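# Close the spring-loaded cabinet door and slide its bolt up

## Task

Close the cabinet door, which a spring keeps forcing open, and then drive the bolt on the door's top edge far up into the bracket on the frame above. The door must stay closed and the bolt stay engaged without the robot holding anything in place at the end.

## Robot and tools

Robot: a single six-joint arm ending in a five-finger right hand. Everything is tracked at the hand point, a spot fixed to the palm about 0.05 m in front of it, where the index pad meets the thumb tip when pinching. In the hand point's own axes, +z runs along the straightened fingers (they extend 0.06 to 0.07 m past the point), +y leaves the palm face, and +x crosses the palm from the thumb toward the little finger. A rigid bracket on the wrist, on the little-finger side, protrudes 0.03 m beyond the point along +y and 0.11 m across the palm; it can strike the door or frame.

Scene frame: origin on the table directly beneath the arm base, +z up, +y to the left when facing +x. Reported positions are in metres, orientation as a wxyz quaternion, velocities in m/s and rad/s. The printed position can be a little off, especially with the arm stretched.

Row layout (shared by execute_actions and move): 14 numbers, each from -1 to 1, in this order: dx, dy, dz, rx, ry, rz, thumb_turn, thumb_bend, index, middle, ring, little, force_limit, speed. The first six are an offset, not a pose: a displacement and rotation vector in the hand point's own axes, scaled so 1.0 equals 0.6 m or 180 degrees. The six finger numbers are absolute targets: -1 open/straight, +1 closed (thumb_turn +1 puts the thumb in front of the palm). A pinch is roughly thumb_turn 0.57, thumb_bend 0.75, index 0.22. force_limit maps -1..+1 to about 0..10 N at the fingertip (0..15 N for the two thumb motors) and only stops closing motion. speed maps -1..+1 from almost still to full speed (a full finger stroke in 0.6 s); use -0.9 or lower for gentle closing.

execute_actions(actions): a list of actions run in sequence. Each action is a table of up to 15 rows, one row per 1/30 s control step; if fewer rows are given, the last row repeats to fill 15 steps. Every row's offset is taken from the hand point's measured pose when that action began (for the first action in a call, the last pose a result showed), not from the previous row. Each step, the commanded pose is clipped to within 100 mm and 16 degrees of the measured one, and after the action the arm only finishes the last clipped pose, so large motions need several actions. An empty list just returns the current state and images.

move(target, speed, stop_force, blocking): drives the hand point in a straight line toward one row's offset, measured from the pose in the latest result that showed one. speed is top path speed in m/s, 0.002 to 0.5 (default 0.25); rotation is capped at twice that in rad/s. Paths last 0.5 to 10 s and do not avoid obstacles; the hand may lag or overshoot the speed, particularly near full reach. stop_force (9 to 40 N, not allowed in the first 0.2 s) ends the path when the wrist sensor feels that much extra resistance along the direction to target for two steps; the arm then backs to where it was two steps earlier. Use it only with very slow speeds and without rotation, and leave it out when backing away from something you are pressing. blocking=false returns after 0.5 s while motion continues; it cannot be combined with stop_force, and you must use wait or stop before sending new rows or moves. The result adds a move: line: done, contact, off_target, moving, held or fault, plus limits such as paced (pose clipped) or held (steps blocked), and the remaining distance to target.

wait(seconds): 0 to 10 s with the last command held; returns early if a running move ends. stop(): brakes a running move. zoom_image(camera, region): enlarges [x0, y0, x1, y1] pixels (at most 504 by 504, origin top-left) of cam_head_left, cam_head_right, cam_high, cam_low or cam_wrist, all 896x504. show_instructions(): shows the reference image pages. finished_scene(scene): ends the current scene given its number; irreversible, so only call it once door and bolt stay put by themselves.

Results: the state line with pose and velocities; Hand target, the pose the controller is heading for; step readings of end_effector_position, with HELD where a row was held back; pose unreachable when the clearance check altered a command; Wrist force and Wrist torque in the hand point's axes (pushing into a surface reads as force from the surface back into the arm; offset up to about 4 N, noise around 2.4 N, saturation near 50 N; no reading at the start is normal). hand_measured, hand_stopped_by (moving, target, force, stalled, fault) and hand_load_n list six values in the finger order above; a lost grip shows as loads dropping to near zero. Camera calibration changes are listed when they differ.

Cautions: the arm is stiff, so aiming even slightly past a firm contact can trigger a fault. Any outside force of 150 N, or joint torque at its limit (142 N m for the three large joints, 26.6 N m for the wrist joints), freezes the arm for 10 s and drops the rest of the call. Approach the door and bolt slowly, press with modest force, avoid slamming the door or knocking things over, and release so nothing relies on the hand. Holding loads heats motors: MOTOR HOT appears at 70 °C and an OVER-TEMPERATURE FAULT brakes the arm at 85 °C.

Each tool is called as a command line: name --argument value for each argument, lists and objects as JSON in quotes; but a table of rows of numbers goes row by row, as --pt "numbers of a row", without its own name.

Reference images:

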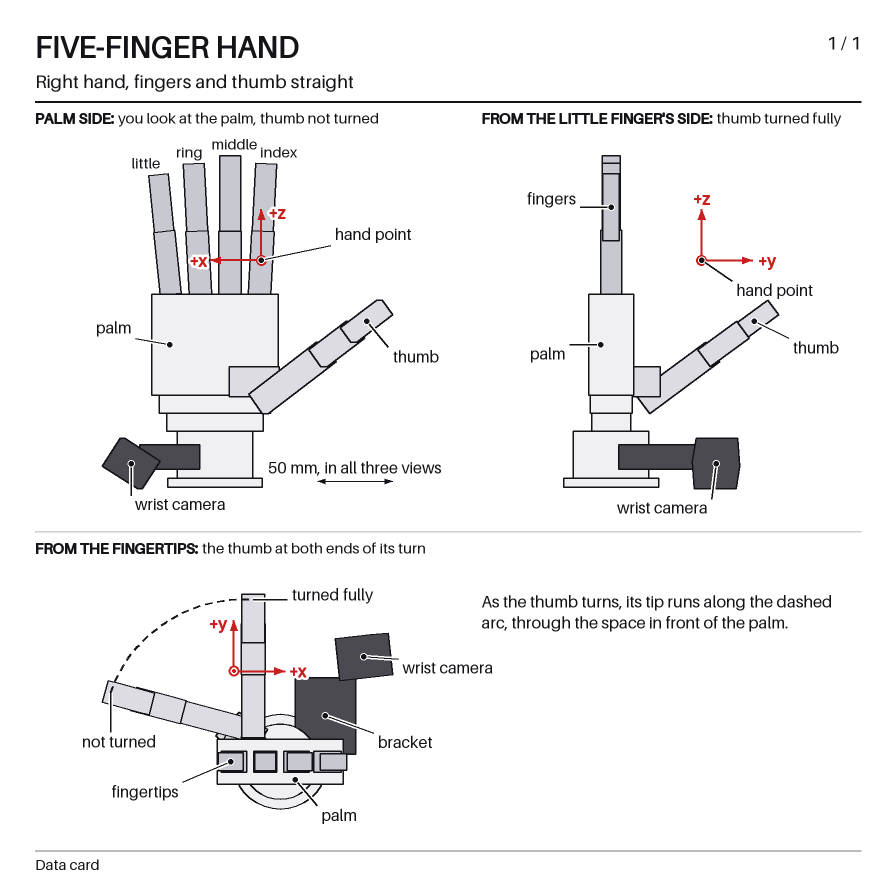

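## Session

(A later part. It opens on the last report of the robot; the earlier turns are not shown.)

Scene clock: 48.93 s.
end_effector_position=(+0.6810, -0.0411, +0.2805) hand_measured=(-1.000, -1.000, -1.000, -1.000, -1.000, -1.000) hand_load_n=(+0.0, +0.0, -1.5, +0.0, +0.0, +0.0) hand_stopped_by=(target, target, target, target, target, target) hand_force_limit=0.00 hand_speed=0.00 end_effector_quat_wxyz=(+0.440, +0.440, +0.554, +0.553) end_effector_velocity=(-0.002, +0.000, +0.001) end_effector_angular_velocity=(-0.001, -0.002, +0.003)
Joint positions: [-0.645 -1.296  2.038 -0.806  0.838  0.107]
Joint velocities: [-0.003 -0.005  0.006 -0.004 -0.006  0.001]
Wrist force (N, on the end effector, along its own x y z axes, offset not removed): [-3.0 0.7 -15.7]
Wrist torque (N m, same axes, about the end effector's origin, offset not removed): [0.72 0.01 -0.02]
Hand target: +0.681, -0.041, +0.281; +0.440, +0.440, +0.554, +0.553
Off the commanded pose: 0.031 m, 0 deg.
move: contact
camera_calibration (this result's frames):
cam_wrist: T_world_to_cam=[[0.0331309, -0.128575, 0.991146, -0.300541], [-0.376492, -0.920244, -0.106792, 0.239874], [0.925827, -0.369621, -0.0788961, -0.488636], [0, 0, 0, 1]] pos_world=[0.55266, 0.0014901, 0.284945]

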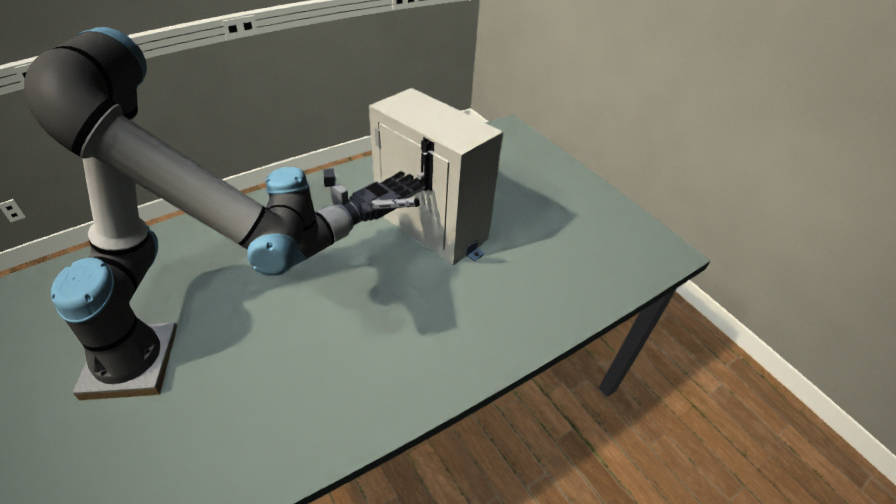

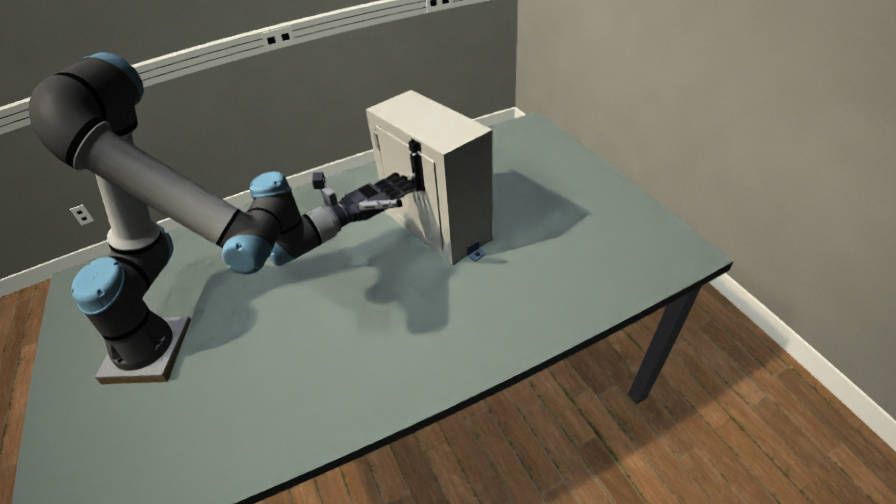

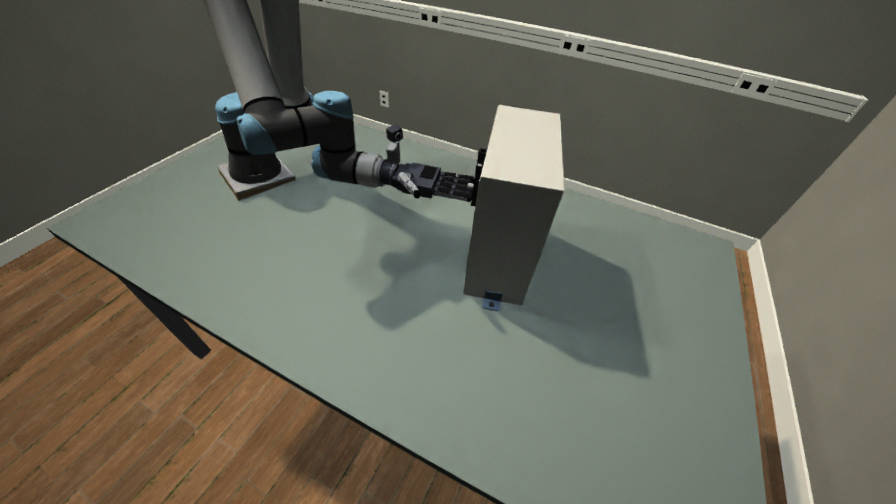

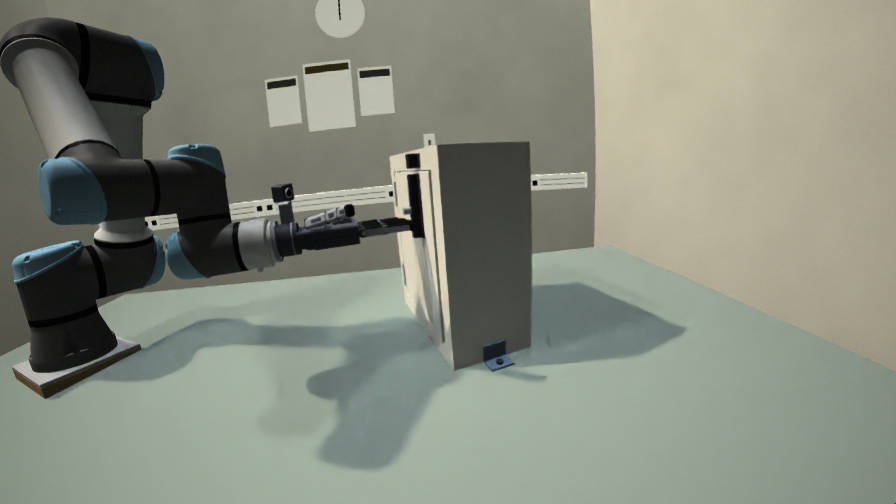

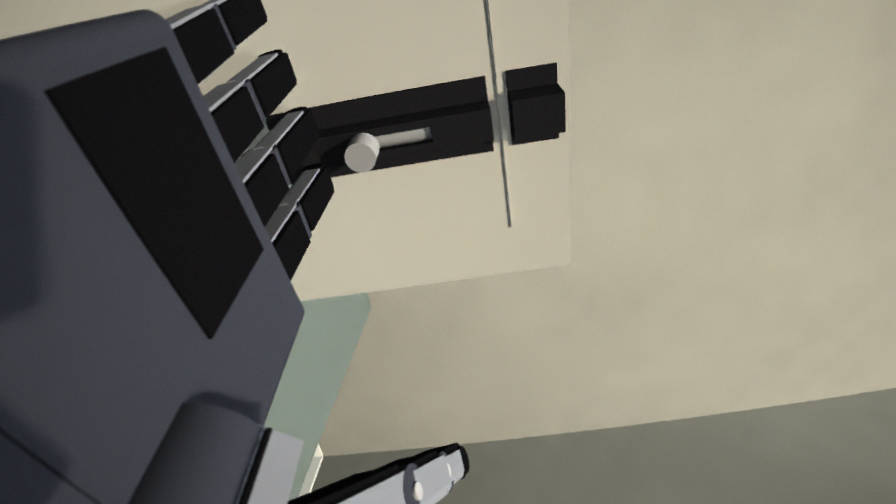

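move --target '[0.012,0,0,0,0,0,-1,-1,-1,-1,-1,-1,0,0]' --speed 0.01

move --target '[0,0,0.012,0,0,0,-1,-1,-1,-1,-1,-1,0,0]' --speed 0.004 --stop_force 12

zoom_image --camera "cam_head_left" --region '[370, 120, 470, 220]'

Scene clock: 55.30 s.
end_effector_position=(+0.6794, -0.0342, +0.2805) hand_measured=(-1.000, -1.000, -1.000, -1.000, -1.000, -1.000) hand_load_n=(+0.0, +0.0, +0.0, +0.0, +0.0, +0.0) hand_stopped_by=(target, target, target, target, target, target) hand_force_limit=0.00 hand_speed=0.00 end_effector_quat_wxyz=(+0.440, +0.440, +0.554, +0.553) end_effector_velocity=(+0.000, +0.000, +0.001) end_effector_angular_velocity=(-0.001, -0.001, -0.001)
Joint positions: [-0.632 -1.303  2.045 -0.806  0.851  0.106]
Joint velocities: [ 0.001 -0.001 -0.001  0.     0.002 -0.   ]
Wrist force (N, on the end effector, along its own x y z axes, offset not removed): [-5.0 0.0 -16.9]
Wrist torque (N m, same axes, about the end effector's origin, offset not removed): [1.05 -0.42 -0.03]
Hand target: +0.679, -0.034, +0.281; +0.440, +0.440, +0.554, +0.553
Off the commanded pose: 0.000 m, 0 deg.
move: done
camera_calibration (this result's frames):
cam_wrist: T_world_to_cam=[[0.033109, -0.128609, 0.991143, -0.299596], [-0.376486, -0.920242, -0.106833, 0.245651], [0.92583, -0.369614, -0.0788878, -0.484577], [0, 0, 0, 1]] pos_world=[0.55104, 0.00842086, 0.284959]

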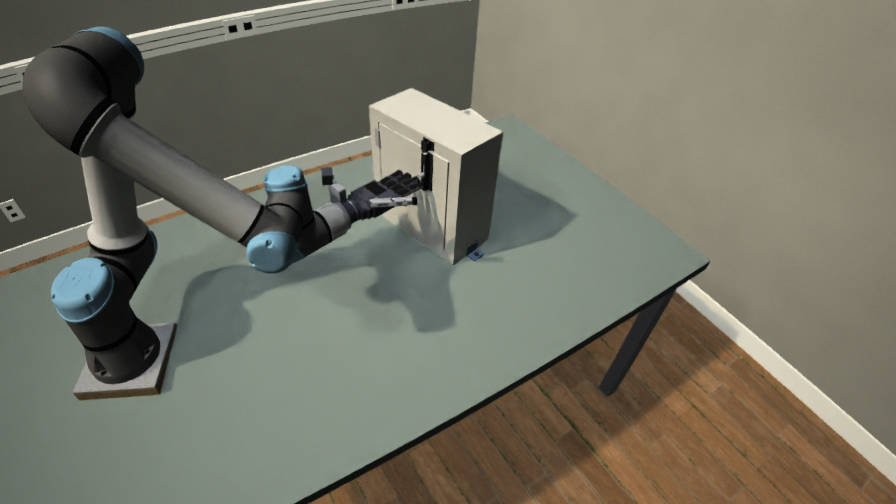

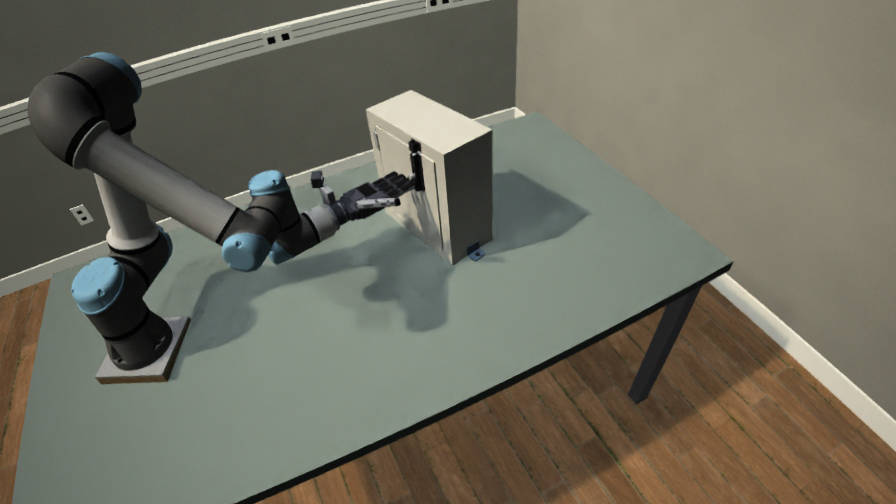

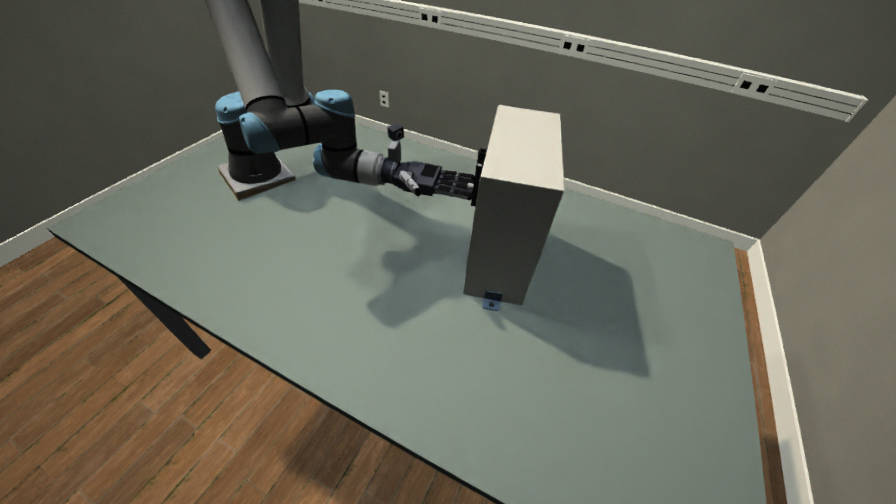

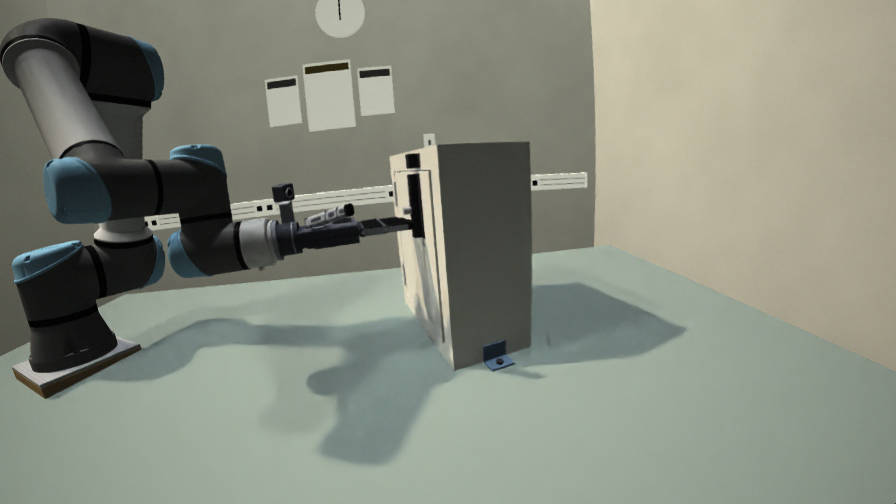

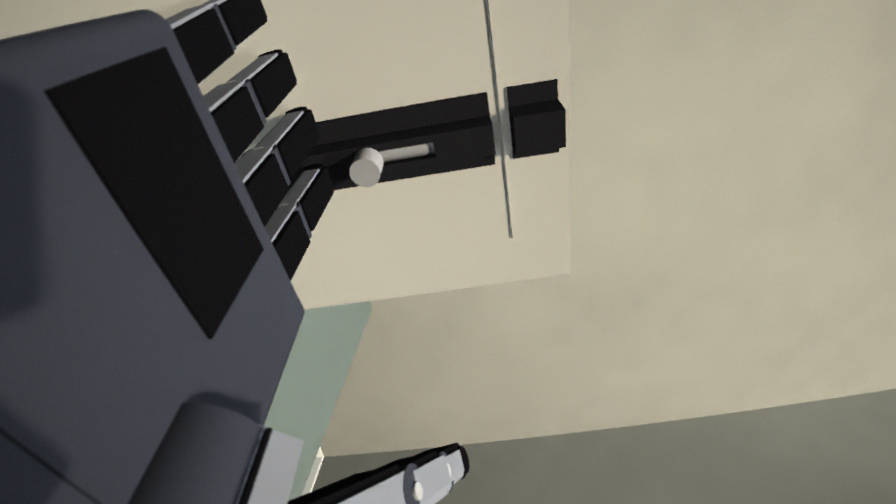

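Scene clock: 56.40 s.
end_effector_position=(+0.6823, -0.0335, +0.2804) hand_measured=(-1.000, -1.000, -1.000, -1.000, -1.000, -1.000) hand_load_n=(+0.0, +0.0, -2.0, +0.0, +0.0, +0.0) hand_stopped_by=(target, target, target, target, target, target) hand_force_limit=0.00 hand_speed=0.00 end_effector_quat_wxyz=(+0.440, +0.440, +0.554, +0.553) end_effector_velocity=(-0.001, -0.000, -0.000) end_effector_angular_velocity=(+0.001, +0.001, +0.000)
Joint positions: [-0.627 -1.297  2.037 -0.803  0.857  0.106]
Joint velocities: [-0.002 -0.003  0.004 -0.001 -0.002  0.002]
Wrist force (N, on the end effector, along its own x y z axes, offset not removed): [-8.7 -0.2 -35.9]
Wrist torque (N m, same axes, about the end effector's origin, offset not removed): [1.83 0.25 -0.32]
Hand target: +0.682, -0.034, +0.280; +0.440, +0.440, +0.554, +0.553
Off the commanded pose: 0.004 m, 0 deg.
move: contact
camera_calibration (this result's frames):
cam_wrist: T_world_to_cam=[[0.0333299, -0.128781, 0.991113, -0.299596], [-0.376795, -0.92011, -0.106884, 0.247557], [0.925697, -0.369884, -0.0791911, -0.486888], [0, 0, 0, 1]] pos_world=[0.553975, 0.00910593, 0.284836]

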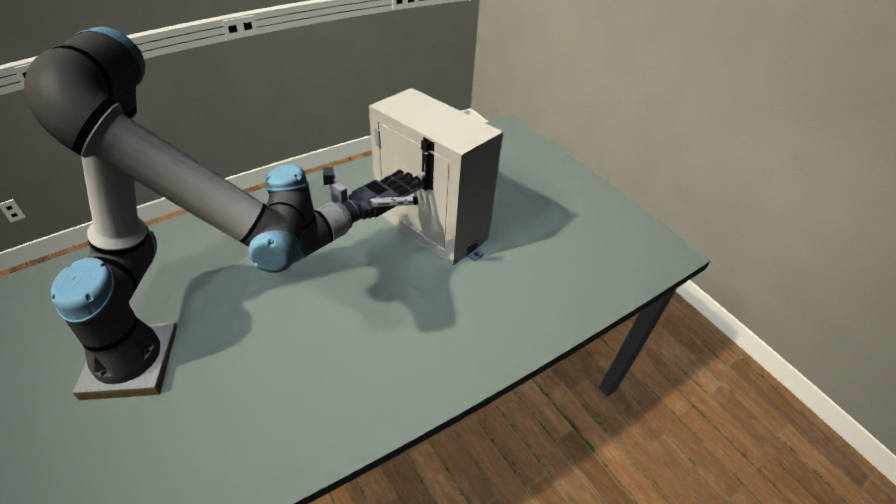

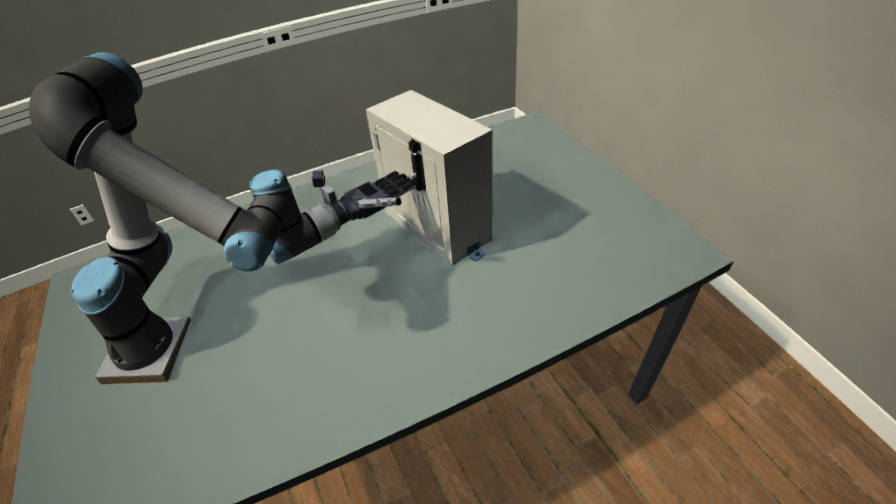

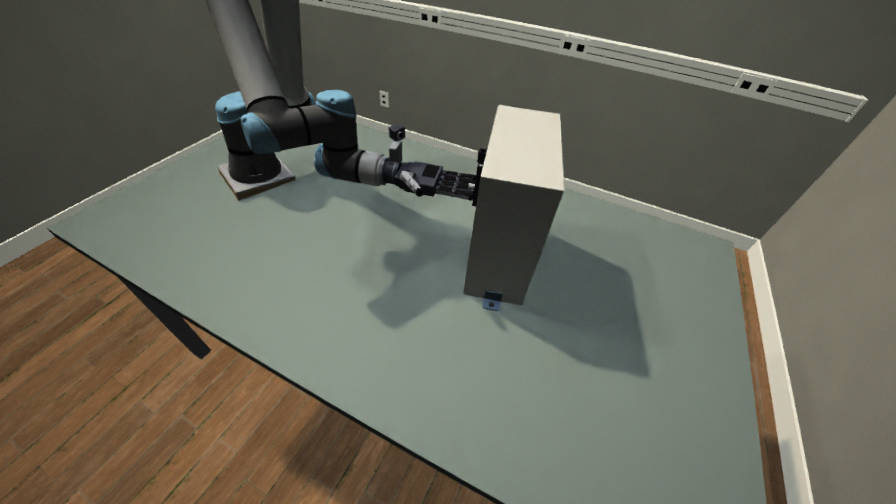

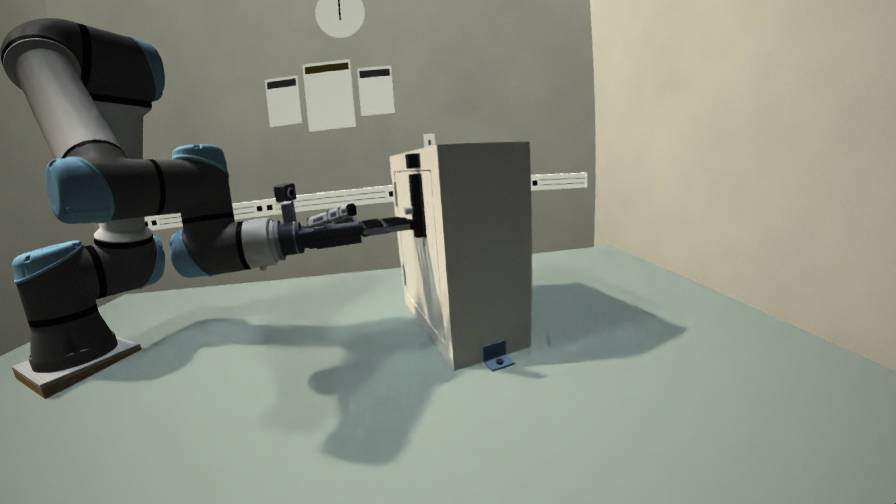

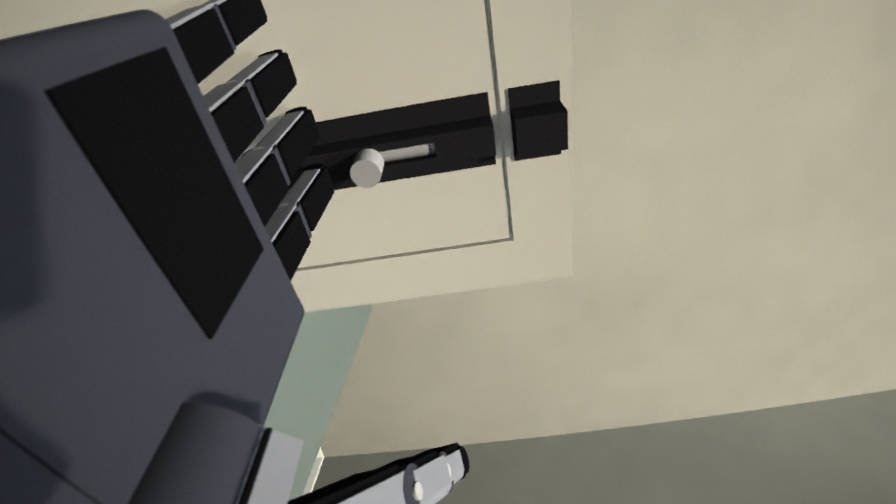

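Region (370, 120, 470, 220) of cam_head_left's 896x504 image, scaled by 5.040, with more detail than that image has.

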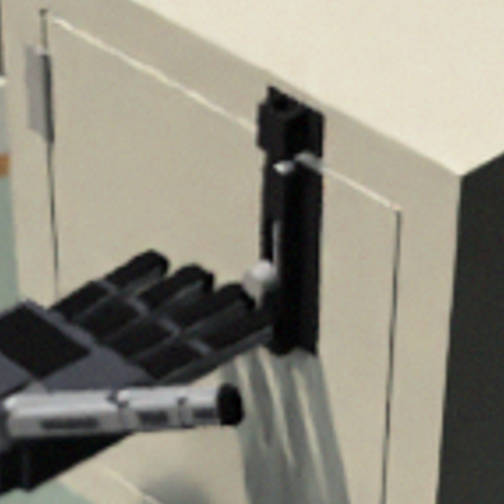

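move --target '[0,0.045,0,0,0,0,-1,-1,-1,-1,-1,-1,0,0]' --speed 0.012 --stop_force 38

Scene clock: 61.50 s.
end_effector_position=(+0.6823, -0.0335, +0.3073) hand_measured=(-1.000, -1.000, -1.000, -1.000, -1.000, -1.000) hand_load_n=(+0.0, +0.0, +1.0, +0.0, +0.0, +0.0) hand_stopped_by=(target, target, target, target, target, target) hand_force_limit=0.00 hand_speed=0.00 end_effector_quat_wxyz=(+0.440, +0.440, +0.554, +0.553) end_effector_velocity=(+0.000, -0.000, +0.002) end_effector_angular_velocity=(+0.001, -0.000, +0.000)
Joint positions: [-0.633 -1.343  2.01  -0.73   0.851  0.106]
Joint velocities: [-0.    -0.003 -0.002  0.004 -0.     0.002]
Wrist force (N, on the end effector, along its own x y z axes, offset not removed): [1.2 -10.4 -17.3]
Wrist torque (N m, same axes, about the end effector's origin, offset not removed): [1.59 -0.18 0.30]
Hand target: +0.682, -0.034, +0.307; +0.440, +0.440, +0.554, +0.553
Off the commanded pose: 0.000 m, 0 deg.
move: done
camera_calibration (this result's frames):
cam_wrist: T_world_to_cam=[[0.0333463, -0.128789, 0.991111, -0.326275], [-0.376767, -0.920121, -0.106888, 0.25044], [0.925708, -0.369854, -0.0792059, -0.48479], [0, 0, 0, 1]] pos_world=[0.554011, 0.00911303, 0.311746]

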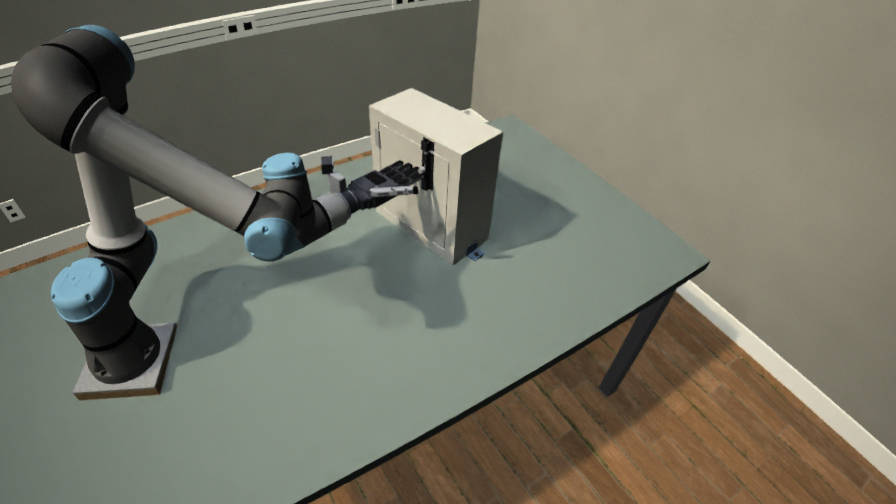

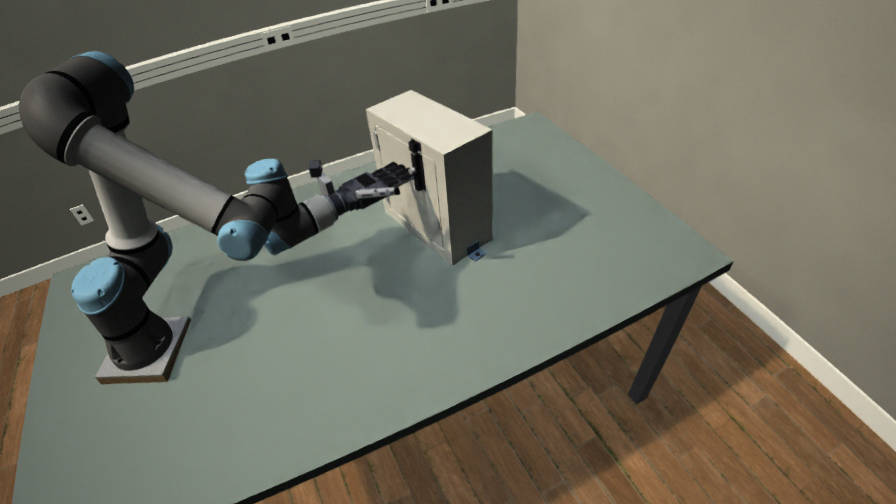

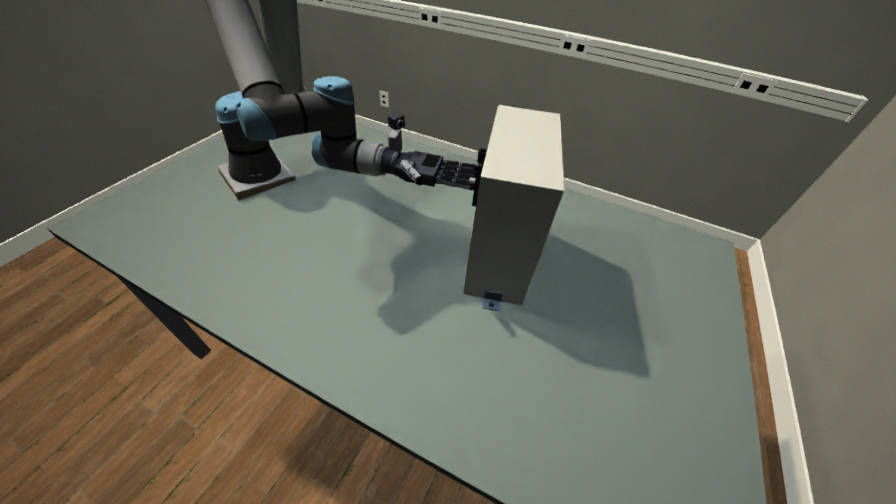

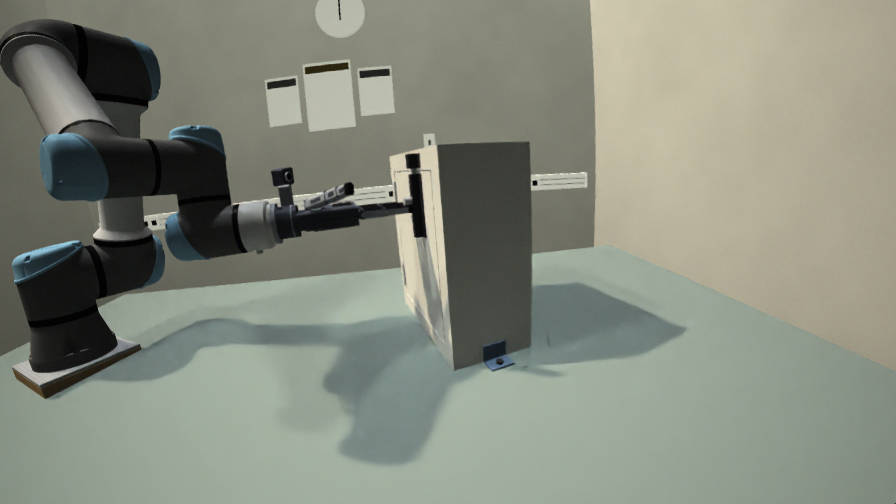

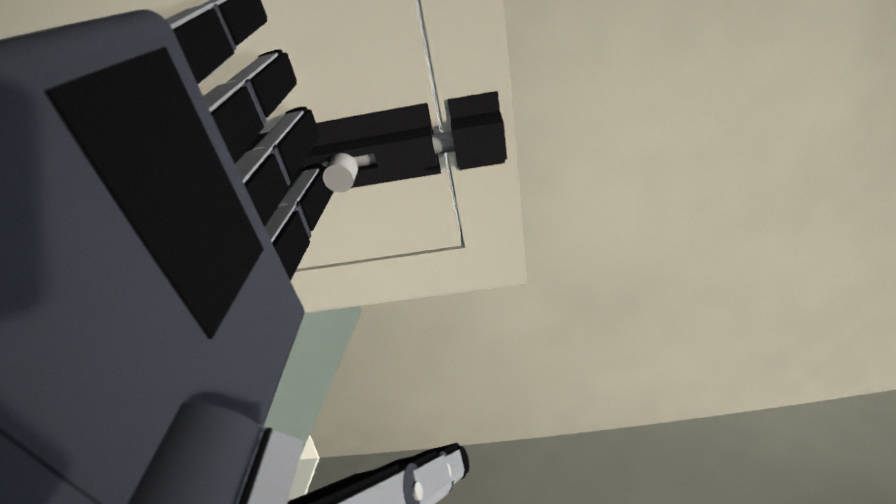

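move --target '[0,0.02,0.003,0,0,0,-1,-1,-1,-1,-1,-1,0,0]' --speed 0.007 --stop_force 25

Scene clock: 64.73 s.
end_effector_position=(+0.6835, -0.0332, +0.3157) hand_measured=(-1.000, -1.000, -1.000, -1.000, -1.000, -1.000) hand_load_n=(+0.0, +0.0, +1.5, +0.0, +0.0, +0.0) hand_stopped_by=(target, target, target, target, target, target) hand_force_limit=0.00 hand_speed=0.00 end_effector_quat_wxyz=(+0.440, +0.440, +0.554, +0.553) end_effector_velocity=(-0.000, -0.000, -0.002) end_effector_angular_velocity=(+0.000, -0.000, -0.000)
Joint positions: [-0.632 -1.355  1.998 -0.707  0.852  0.106]
Joint velocities: [-0.     0.003  0.003 -0.006 -0.     0.   ]
Wrist force (N, on the end effector, along its own x y z axes, offset not removed): [1.5 -11.9 -46.6]
Wrist torque (N m, same axes, about the end effector's origin, offset not removed): [3.32 -0.15 0.29]
Hand target: +0.684, -0.033, +0.315; +0.440, +0.440, +0.554, +0.553
Off the commanded pose: 0.004 m, 0 deg.
move: contact
camera_calibration (this result's frames):
cam_wrist: T_world_to_cam=[[0.0329412, -0.128601, 0.991149, -0.334401], [-0.376738, -0.920135, -0.106866, 0.252029], [0.925734, -0.369883, -0.0787593, -0.485286], [0, 0, 0, 1]] pos_world=[0.55521, 0.00939711, 0.320154]

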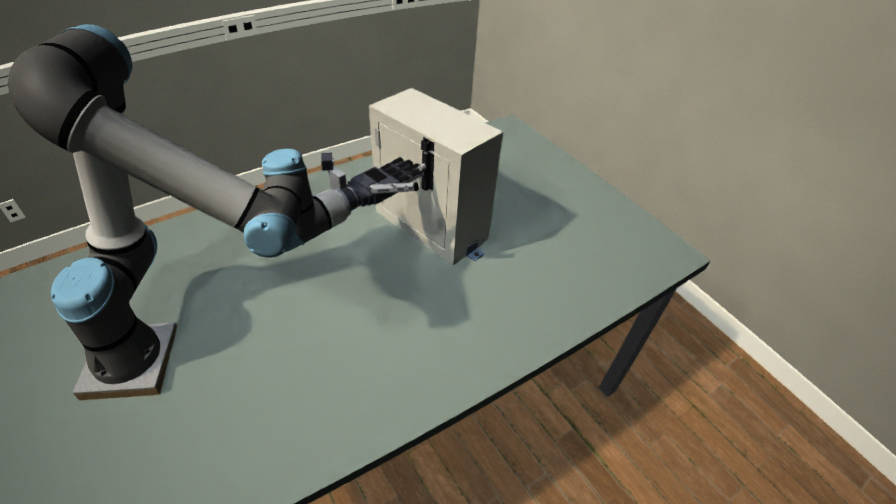

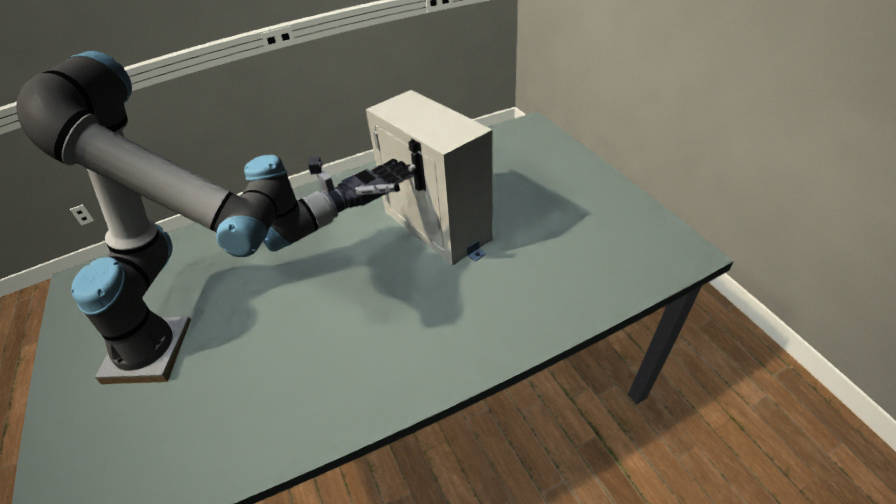

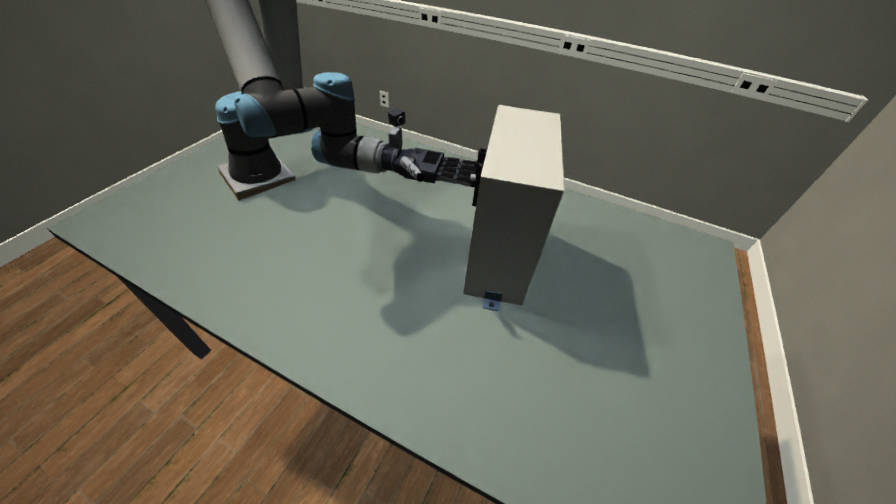

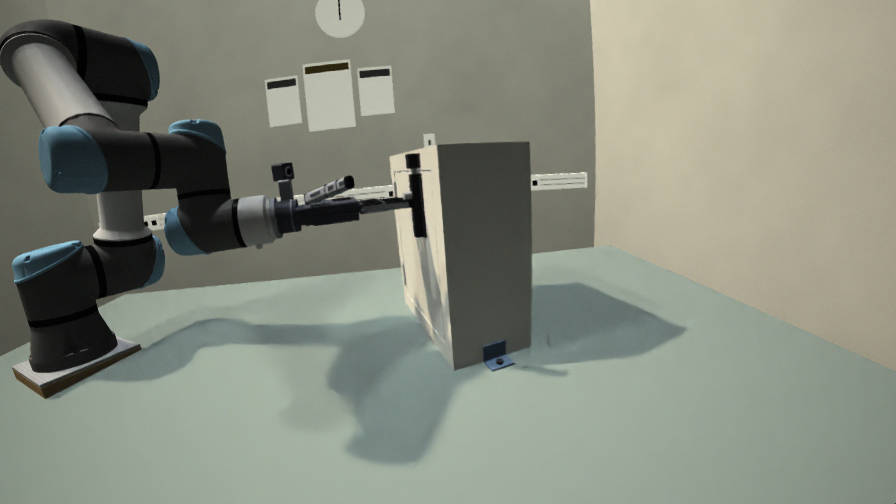

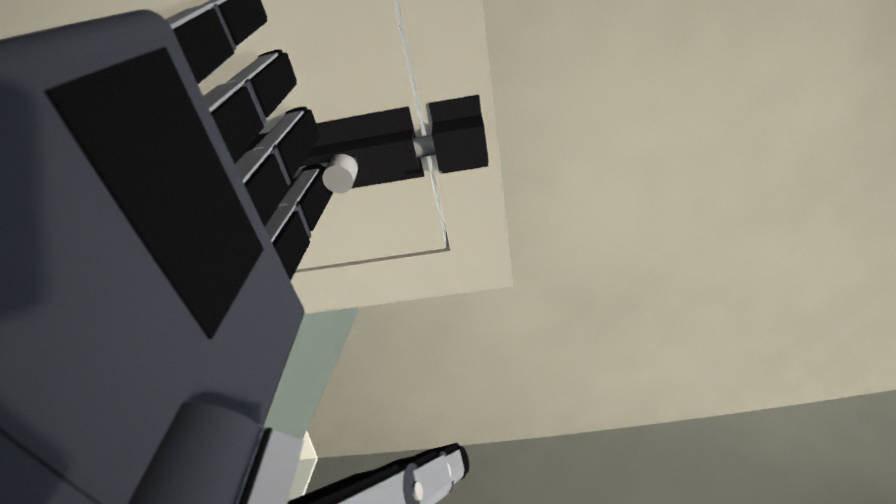

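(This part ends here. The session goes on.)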